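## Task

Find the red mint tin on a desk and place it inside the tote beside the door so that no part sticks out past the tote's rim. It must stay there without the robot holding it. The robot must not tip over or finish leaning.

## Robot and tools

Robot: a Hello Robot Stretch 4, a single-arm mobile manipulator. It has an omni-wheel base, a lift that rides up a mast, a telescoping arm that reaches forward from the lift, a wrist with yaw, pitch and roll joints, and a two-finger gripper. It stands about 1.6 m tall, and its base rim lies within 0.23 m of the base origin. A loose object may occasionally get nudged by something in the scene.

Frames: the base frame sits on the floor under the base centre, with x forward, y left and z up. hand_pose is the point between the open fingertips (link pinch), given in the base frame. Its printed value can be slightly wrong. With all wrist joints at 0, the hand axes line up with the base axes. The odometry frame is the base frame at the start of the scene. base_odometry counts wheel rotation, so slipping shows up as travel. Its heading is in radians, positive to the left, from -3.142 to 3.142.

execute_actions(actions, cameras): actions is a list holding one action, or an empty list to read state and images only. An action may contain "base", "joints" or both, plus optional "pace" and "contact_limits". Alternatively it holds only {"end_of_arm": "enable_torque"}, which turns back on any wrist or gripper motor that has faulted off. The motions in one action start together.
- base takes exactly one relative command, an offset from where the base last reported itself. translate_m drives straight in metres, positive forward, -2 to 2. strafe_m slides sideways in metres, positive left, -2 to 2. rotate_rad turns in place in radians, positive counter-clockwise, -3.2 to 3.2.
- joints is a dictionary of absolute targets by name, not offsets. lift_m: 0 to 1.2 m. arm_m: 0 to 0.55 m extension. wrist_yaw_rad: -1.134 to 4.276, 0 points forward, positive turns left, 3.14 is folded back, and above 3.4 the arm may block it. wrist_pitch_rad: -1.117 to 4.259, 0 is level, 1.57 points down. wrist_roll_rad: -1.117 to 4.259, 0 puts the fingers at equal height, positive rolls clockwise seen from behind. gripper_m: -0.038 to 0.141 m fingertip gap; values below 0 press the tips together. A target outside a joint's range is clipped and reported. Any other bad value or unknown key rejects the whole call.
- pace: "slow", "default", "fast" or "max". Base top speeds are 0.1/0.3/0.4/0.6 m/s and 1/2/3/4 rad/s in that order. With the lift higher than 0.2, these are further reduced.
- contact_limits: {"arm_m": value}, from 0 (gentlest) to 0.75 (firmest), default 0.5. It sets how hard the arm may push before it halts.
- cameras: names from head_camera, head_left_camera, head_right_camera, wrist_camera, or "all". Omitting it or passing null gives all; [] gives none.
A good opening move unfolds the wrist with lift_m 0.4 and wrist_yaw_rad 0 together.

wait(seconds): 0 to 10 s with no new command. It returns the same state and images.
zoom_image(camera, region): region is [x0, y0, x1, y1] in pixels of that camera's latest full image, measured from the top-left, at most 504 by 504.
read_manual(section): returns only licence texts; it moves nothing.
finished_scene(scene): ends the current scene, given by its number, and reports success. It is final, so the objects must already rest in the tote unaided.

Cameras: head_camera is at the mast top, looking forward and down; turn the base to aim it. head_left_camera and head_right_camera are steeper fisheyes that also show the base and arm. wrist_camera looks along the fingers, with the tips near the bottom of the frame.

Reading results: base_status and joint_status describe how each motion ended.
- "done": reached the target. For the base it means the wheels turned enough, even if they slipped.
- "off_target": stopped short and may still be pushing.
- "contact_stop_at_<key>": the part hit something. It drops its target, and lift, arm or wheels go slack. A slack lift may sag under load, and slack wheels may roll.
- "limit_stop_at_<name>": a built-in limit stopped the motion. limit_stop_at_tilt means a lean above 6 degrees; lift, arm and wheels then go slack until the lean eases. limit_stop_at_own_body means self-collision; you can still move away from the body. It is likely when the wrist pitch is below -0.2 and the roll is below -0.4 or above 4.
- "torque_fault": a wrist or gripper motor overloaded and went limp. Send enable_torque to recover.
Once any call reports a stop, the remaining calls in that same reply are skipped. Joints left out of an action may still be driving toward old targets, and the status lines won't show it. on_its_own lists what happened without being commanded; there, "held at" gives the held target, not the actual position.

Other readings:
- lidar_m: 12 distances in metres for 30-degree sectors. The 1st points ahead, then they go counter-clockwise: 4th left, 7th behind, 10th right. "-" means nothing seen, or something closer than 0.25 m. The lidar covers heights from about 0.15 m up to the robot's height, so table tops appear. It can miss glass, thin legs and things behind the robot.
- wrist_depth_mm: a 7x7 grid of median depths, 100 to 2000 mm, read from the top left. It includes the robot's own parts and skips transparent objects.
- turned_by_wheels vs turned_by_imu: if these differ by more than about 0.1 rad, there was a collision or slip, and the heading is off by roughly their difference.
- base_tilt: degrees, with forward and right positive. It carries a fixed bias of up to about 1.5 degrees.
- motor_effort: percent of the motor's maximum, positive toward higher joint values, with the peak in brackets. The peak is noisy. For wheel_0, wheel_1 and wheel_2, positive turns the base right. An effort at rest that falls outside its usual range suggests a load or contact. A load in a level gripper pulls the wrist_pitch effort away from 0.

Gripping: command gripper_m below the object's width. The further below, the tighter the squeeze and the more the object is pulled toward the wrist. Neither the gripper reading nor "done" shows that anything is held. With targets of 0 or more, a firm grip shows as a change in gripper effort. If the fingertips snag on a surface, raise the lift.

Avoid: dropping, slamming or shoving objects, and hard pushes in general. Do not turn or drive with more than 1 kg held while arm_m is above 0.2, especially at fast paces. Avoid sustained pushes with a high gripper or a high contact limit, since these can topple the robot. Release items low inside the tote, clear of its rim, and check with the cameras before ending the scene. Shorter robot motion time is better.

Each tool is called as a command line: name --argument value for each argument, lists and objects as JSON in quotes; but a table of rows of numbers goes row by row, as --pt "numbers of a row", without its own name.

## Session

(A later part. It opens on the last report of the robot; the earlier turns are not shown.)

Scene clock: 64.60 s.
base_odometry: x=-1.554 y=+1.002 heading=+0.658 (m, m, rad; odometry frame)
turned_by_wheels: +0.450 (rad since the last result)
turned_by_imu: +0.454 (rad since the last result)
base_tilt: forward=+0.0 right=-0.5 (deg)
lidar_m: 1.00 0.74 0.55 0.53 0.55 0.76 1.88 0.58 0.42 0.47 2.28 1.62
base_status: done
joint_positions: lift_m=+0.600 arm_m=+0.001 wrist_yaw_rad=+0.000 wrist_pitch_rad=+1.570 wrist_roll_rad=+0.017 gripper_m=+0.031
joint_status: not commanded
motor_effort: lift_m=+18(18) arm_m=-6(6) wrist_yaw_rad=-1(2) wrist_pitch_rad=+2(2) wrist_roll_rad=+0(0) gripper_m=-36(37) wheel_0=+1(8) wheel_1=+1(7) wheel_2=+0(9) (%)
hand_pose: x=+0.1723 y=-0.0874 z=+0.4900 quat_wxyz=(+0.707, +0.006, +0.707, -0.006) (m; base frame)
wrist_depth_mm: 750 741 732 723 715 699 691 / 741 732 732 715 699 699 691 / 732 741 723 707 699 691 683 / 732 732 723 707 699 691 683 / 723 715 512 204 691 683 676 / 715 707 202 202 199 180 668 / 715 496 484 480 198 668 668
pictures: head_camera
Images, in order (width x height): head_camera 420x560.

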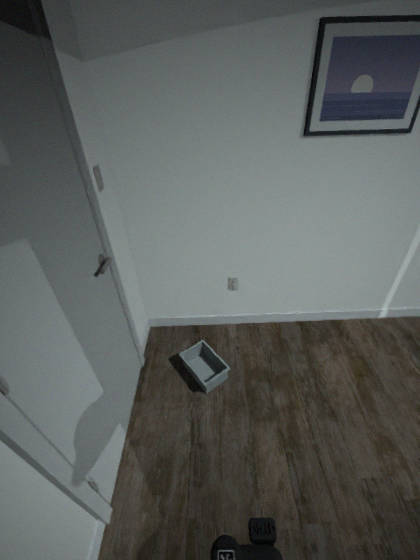

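execute_actions --actions '[{"base":{"rotate_rad":0.12},"joints":{"arm_m":0.5,"lift_m":0.5},"pace":"fast"}]' --cameras '["head_camera","wrist_camera"]'

Scene clock: 66.87 s.
base_odometry: x=-1.554 y=+1.002 heading=+0.777 (m, m, rad; odometry frame)
turned_by_wheels: +0.120 (rad since the last result)
turned_by_imu: +0.121 (rad since the last result)
base_tilt: forward=-0.1 right=-0.4 (deg)
lidar_m: 1.10 0.64 0.51 0.49 0.56 0.86 3.13 0.51 0.43 0.82 2.07 1.61
base_status: done
joint_positions: lift_m=+0.500 arm_m=+0.499 wrist_yaw_rad=+0.000 wrist_pitch_rad=+1.570 wrist_roll_rad=+0.017 gripper_m=+0.031
joint_status: all done
motor_effort: lift_m=+16(15) arm_m=+6(8) wrist_yaw_rad=-1(2) wrist_pitch_rad=+1(1) wrist_roll_rad=-1(1) gripper_m=-38(37) wheel_0=-1(6) wheel_1=-3(9) wheel_2=-2(9) (%)
hand_pose: x=+0.6701 y=-0.0874 z=+0.3901 quat_wxyz=(+0.707, +0.006, +0.707, -0.006) (m; base frame)
wrist_depth_mm: 640 640 627 603 615 603 597 / 634 634 621 609 609 597 591 / 634 621 615 609 603 597 585 / 627 621 615 609 597 585 585 / 621 615 609 205 591 585 580 / 615 615 202 201 199 180 574 / 609 609 597 591 198 574 569
pictures: head_camera, wrist_camera
Images, in order (width x height): head_camera 420x560, wrist_camera 616x392.

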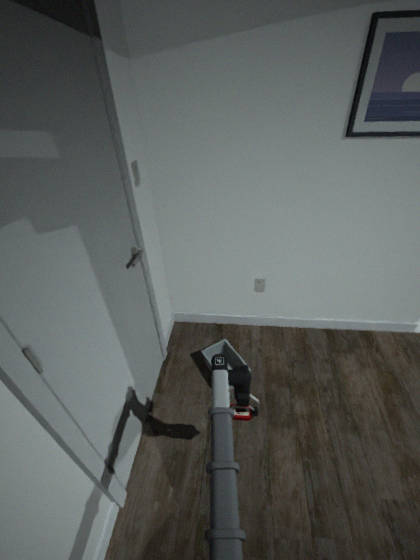

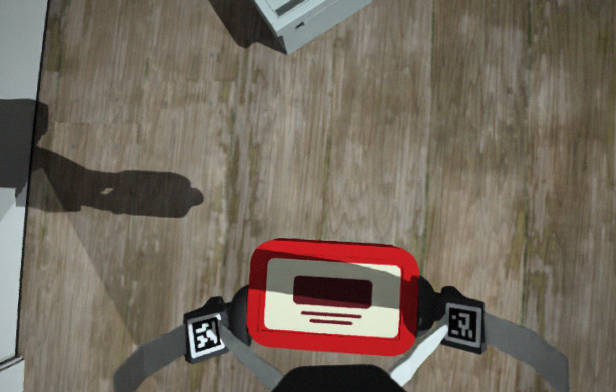

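execute_actions --actions '[{"base":{"translate_m":0.45},"joints":{"lift_m":0.4},"pace":"fast"}]' --cameras '["wrist_camera"]'

Scene clock: 69.40 s.
base_odometry: x=-1.234 y=+1.318 heading=+0.778 (m, m, rad; odometry frame)
turned_by_wheels: +0.000 (rad since the last result)
turned_by_imu: -0.001 (rad since the last result)
base_tilt: forward=+0.1 right=-0.5 (deg)
lidar_m: 0.54 0.61 0.43 0.44 0.51 0.80 3.55 0.73 0.92 2.92 1.49 0.63
base_status: done
joint_positions: lift_m=+0.400 arm_m=+0.499 wrist_yaw_rad=+0.000 wrist_pitch_rad=+1.570 wrist_roll_rad=+0.017 gripper_m=+0.031
joint_status: all done
motor_effort: lift_m=+16(17) arm_m=+6(6) wrist_yaw_rad=-1(2) wrist_pitch_rad=+1(0) wrist_roll_rad=+0(0) gripper_m=-42(37) wheel_0=-1(6) wheel_1=+1(8) wheel_2=+2(14) (%)
hand_pose: x=+0.6700 y=-0.0874 z=+0.2901 quat_wxyz=(+0.707, +0.006, +0.707, -0.006) (m; base frame)
wrist_depth_mm: 539 535 525 517 512 504 496 / 535 521 521 508 512 496 496 / 525 521 469 504 504 496 492 / 525 521 504 500 500 492 488 / 525 517 452 204 382 492 488 / 521 508 202 201 199 180 484 / 512 508 496 379 198 480 477
pictures: wrist_camera
Images, in order (width x height): wrist_camera 616x392.

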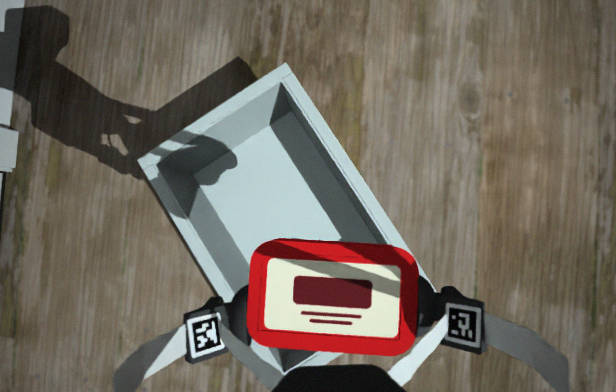

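execute_actions --actions '[{"base":{"strafe_m":0.09},"joints":{"arm_m":0.54},"pace":"fast"}]' --cameras '[]'

execute_actions --actions '[{"joints":{"lift_m":0.22}}]' --cameras '["wrist_camera"]'

Scene clock: 70.70 s.
base_odometry: x=-1.297 y=+1.382 heading=+0.778 (m, m, rad; odometry frame)
turned_by_wheels: +0.000 (rad since the last result)
turned_by_imu: +0.000 (rad since the last result)
base_tilt: forward=+0.0 right=-0.6 (deg)
lidar_m: 0.56 0.48 0.38 0.34 0.41 0.64 3.21 0.78 0.91 3.04 1.51 0.63
base_status: done
joint_positions: lift_m=+0.400 arm_m=+0.539 wrist_yaw_rad=+0.000 wrist_pitch_rad=+1.570 wrist_roll_rad=+0.017 gripper_m=+0.031
joint_status: all done
motor_effort: lift_m=+16(16) arm_m=+6(6) wrist_yaw_rad=-1(0) wrist_pitch_rad=+2(1) wrist_roll_rad=+0(0) gripper_m=-39(35) wheel_0=+0(12) wheel_1=-1(12) wheel_2=+0(2) (%)
hand_pose: x=+0.7100 y=-0.0874 z=+0.2901 quat_wxyz=(+0.707, +0.006, +0.707, -0.006) (m; base frame)
wrist_depth_mm: 488 530 530 521 508 504 500 / 492 530 521 512 508 500 496 / 492 525 517 492 500 500 492 / 496 521 512 504 496 492 488 / 508 517 508 204 492 488 488 / 508 508 202 201 199 180 480 / 508 508 500 377 198 480 477
pictures: none
No camera images: the call's "cameras" was empty. Leave "cameras" out to get every camera's image.

Scene clock: 72.50 s.
base_odometry: x=-1.297 y=+1.382 heading=+0.777 (m, m, rad; odometry frame)
turned_by_wheels: +0.000 (rad since the last result)
turned_by_imu: -0.001 (rad since the last result)
base_tilt: forward=+0.1 right=-0.5 (deg)
lidar_m: 0.51 0.46 0.37 0.34 0.42 0.62 3.21 0.77 0.91 3.02 1.50 0.64
base_status: not commanded
joint_positions: lift_m=+0.228 arm_m=+0.539 wrist_yaw_rad=+0.000 wrist_pitch_rad=+1.575 wrist_roll_rad=+0.017 gripper_m=+0.031
joint_status: lift_m contact_stop (moved -0.173 of -0.180)
on_its_own: lift_m is slack since a contact_stop (your +0.220 is given up)
motor_effort: lift_m=+15(16) arm_m=+6(6) wrist_yaw_rad=-1(1) wrist_pitch_rad=-12(15) wrist_roll_rad=+2(2) gripper_m=-30(36) wheel_0=-3(4) wheel_1=-2(2) wheel_2=-2(2) (%)
hand_pose: x=+0.7087 y=-0.0874 z=+0.1174 quat_wxyz=(+0.706, +0.006, +0.708, -0.006) (m; base frame)
wrist_depth_mm: 364 357 355 349 342 343 338 / 359 357 351 233 249 340 336 / 357 353 235 340 332 255 332 / 353 347 304 340 336 238 330 / 351 347 236 202 330 293 214 / 349 343 198 198 199 286 231 / 345 167 202 197 197 307 253
pictures: wrist_camera
Images, in order (width x height): wrist_camera 616x392.

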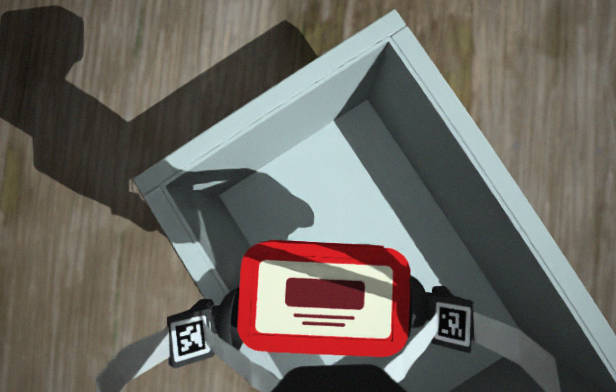

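execute_actions --actions '[{"joints":{"lift_m":0.27}}]' --cameras '[]'

execute_actions --actions '[{"base":{"translate_m":0.07}}]' --cameras '["wrist_camera"]'

Scene clock: 73.70 s.
base_odometry: x=-1.297 y=+1.382 heading=+0.777 (m, m, rad; odometry frame)
turned_by_wheels: +0.000 (rad since the last result)
turned_by_imu: +0.000 (rad since the last result)
base_tilt: forward=+0.0 right=-0.3 (deg)
lidar_m: 0.52 0.51 0.36 0.35 0.40 0.65 3.82 0.76 0.90 3.02 1.49 0.59
base_status: not commanded
joint_positions: lift_m=+0.269 arm_m=+0.539 wrist_yaw_rad=+0.000 wrist_pitch_rad=+1.570 wrist_roll_rad=+0.017 gripper_m=+0.031
joint_status: all done
motor_effort: lift_m=+27(28) arm_m=+6(6) wrist_yaw_rad=-1(1) wrist_pitch_rad=+1(10) wrist_roll_rad=+1(2) gripper_m=-35(37) wheel_0=-3(4) wheel_1=-2(1) wheel_2=-1(1) (%)
hand_pose: x=+0.7099 y=-0.0874 z=+0.1592 quat_wxyz=(+0.707, +0.006, +0.707, -0.006) (m; base frame)
wrist_depth_mm: 402 394 389 382 379 377 373 / 399 392 387 382 272 373 368 / 394 387 384 353 343 368 366 / 394 387 306 375 370 283 364 / 389 382 282 204 364 301 362 / 387 382 202 201 199 180 252 / 382 377 370 253 198 310 243
pictures: none
No camera images: the call's "cameras" was empty. Leave "cameras" out to get every camera's image.

Scene clock: 75.03 s.
base_odometry: x=-1.247 y=+1.431 heading=+0.777 (m, m, rad; odometry frame)
turned_by_wheels: +0.000 (rad since the last result)
turned_by_imu: +0.000 (rad since the last result)
base_tilt: forward=-0.1 right=-0.4 (deg)
lidar_m: 0.56 0.46 0.37 0.33 0.40 0.61 3.87 0.83 1.01 3.05 1.39 0.51
base_status: done
joint_positions: lift_m=+0.269 arm_m=+0.539 wrist_yaw_rad=+0.000 wrist_pitch_rad=+1.570 wrist_roll_rad=+0.017 gripper_m=+0.031
joint_status: not commanded
motor_effort: lift_m=+27(27) arm_m=+6(6) wrist_yaw_rad=-1(1) wrist_pitch_rad=+1(1) wrist_roll_rad=+0(1) gripper_m=-36(34) wheel_0=+1(4) wheel_1=+2(6) wheel_2=-1(11) (%)
hand_pose: x=+0.7099 y=-0.0874 z=+0.1592 quat_wxyz=(+0.707, +0.006, +0.707, -0.006) (m; base frame)
wrist_depth_mm: 402 394 389 384 382 375 373 / 397 392 387 382 377 373 368 / 394 389 384 379 373 368 366 / 392 387 382 370 315 366 364 / 389 384 270 204 309 362 359 / 387 382 202 201 199 180 357 / 382 377 254 298 198 355 244
pictures: wrist_camera
Images, in order (width x height): wrist_camera 616x392.

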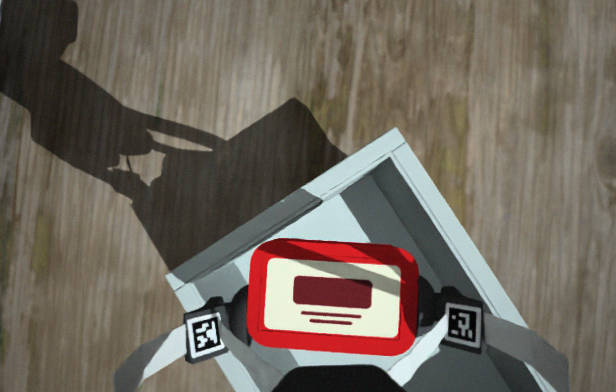

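execute_actions --actions '[{"joints":{"lift_m":0.19}}]' --cameras '["wrist_camera"]'

Scene clock: 76.47 s.
base_odometry: x=-1.247 y=+1.431 heading=+0.777 (m, m, rad; odometry frame)
turned_by_wheels: +0.000 (rad since the last result)
turned_by_imu: +0.000 (rad since the last result)
base_tilt: forward=+0.1 right=-0.4 (deg)
lidar_m: 0.55 0.48 0.37 0.33 0.41 0.65 3.86 0.83 1.01 3.06 1.42 0.49
base_status: not commanded
joint_positions: lift_m=+0.190 arm_m=+0.539 wrist_yaw_rad=+0.000 wrist_pitch_rad=+1.570 wrist_roll_rad=+0.017 gripper_m=+0.031
joint_status: all done
motor_effort: lift_m=+16(21) arm_m=+6(6) wrist_yaw_rad=-1(1) wrist_pitch_rad=+1(1) wrist_roll_rad=+1(1) gripper_m=-37(38) wheel_0=+1(1) wheel_1=+1(2) wheel_2=-1(1) (%)
hand_pose: x=+0.7100 y=-0.0874 z=+0.0801 quat_wxyz=(+0.707, +0.006, +0.707, -0.006) (m; base frame)
wrist_depth_mm: 319 312 309 304 300 298 294 / 314 310 306 303 300 294 293 / 314 309 304 300 178 293 290 / 310 306 303 180 289 184 289 / 307 303 181 204 287 192 286 / 304 183 202 202 198 179 171 / 304 178 190 289 198 282 134
pictures: wrist_camera
Images, in order (width x height): wrist_camera 616x392.

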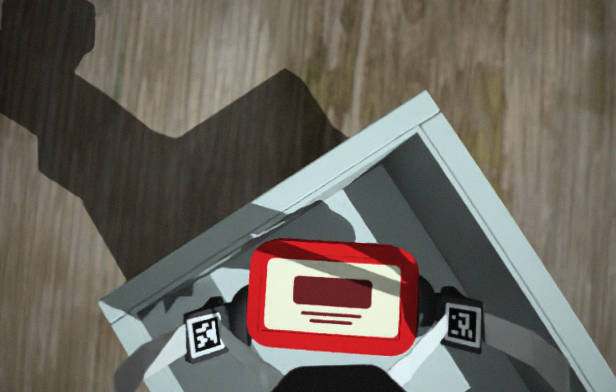

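execute_actions --actions '[{"joints":{"gripper_m":0.1}}]' --cameras '[]'

execute_actions --actions '[{"joints":{"lift_m":0.5},"pace":"fast"}]' --cameras '["wrist_camera"]'

Scene clock: 78.10 s.
base_odometry: x=-1.247 y=+1.431 heading=+0.777 (m, m, rad; odometry frame)
turned_by_wheels: +0.000 (rad since the last result)
turned_by_imu: +0.000 (rad since the last result)
base_tilt: forward=-0.1 right=-0.3 (deg)
lidar_m: 0.53 0.50 0.34 0.32 0.39 0.60 3.88 0.84 0.99 3.05 1.38 0.53
base_status: not commanded
joint_positions: lift_m=+0.190 arm_m=+0.539 wrist_yaw_rad=+0.000 wrist_pitch_rad=+1.570 wrist_roll_rad=+0.017 gripper_m=+0.100
joint_status: all done
motor_effort: lift_m=+15(16) arm_m=+6(6) wrist_yaw_rad=+0(1) wrist_pitch_rad=+2(1) wrist_roll_rad=+1(1) gripper_m=-2(35) wheel_0=+1(1) wheel_1=+2(2) wheel_2=-1(1) (%)
hand_pose: x=+0.7100 y=-0.0874 z=+0.0801 quat_wxyz=(+0.707, +0.006, +0.707, -0.006) (m; base frame)
wrist_depth_mm: 317 312 309 304 301 298 294 / 315 310 307 303 300 296 290 / 314 309 306 300 179 293 289 / 309 306 303 180 290 183 289 / 307 303 181 271 270 192 286 / 306 182 213 289 267 203 171 / 301 297 210 287 285 281 195
pictures: none
No camera images: the call's "cameras" was empty. Leave "cameras" out to get every camera's image.

Scene clock: 79.97 s.
base_odometry: x=-1.247 y=+1.431 heading=+0.777 (m, m, rad; odometry frame)
turned_by_wheels: +0.000 (rad since the last result)
turned_by_imu: +0.000 (rad since the last result)
base_tilt: forward=-0.1 right=-0.6 (deg)
lidar_m: 0.54 0.49 0.35 0.36 0.42 0.62 3.89 0.84 0.98 3.03 1.36 0.54
base_status: not commanded
joint_positions: lift_m=+0.500 arm_m=+0.539 wrist_yaw_rad=+0.000 wrist_pitch_rad=+1.570 wrist_roll_rad=+0.017 gripper_m=+0.100
joint_status: all done
motor_effort: lift_m=+26(28) arm_m=+6(6) wrist_yaw_rad=-1(1) wrist_pitch_rad=+0(2) wrist_roll_rad=+1(1) gripper_m=-3(1) wheel_0=+1(1) wheel_1=+2(2) wheel_2=-1(1) (%)
hand_pose: x=+0.7100 y=-0.0874 z=+0.3893 quat_wxyz=(+0.707, +0.006, +0.707, -0.006) (m; base frame)
wrist_depth_mm: 496 615 621 615 603 591 585 / 504 634 621 615 609 597 591 / 512 621 615 609 609 597 591 / 500 615 615 609 591 585 585 / 488 615 603 580 591 585 580 / 500 609 220 591 580 580 574 / 508 609 597 504 508 500 569
pictures: wrist_camera
Images, in order (width x height): wrist_camera 616x392.

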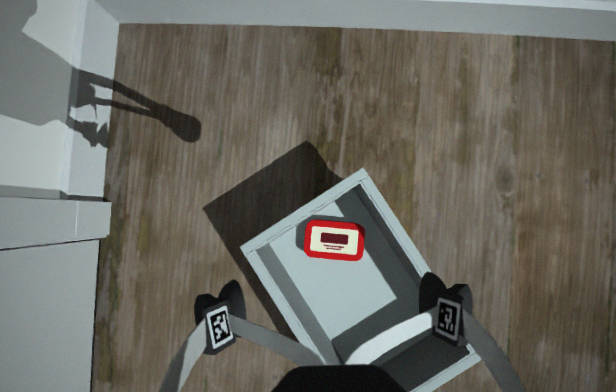

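finished_scene --scene 1

The scene is finished: the task was done.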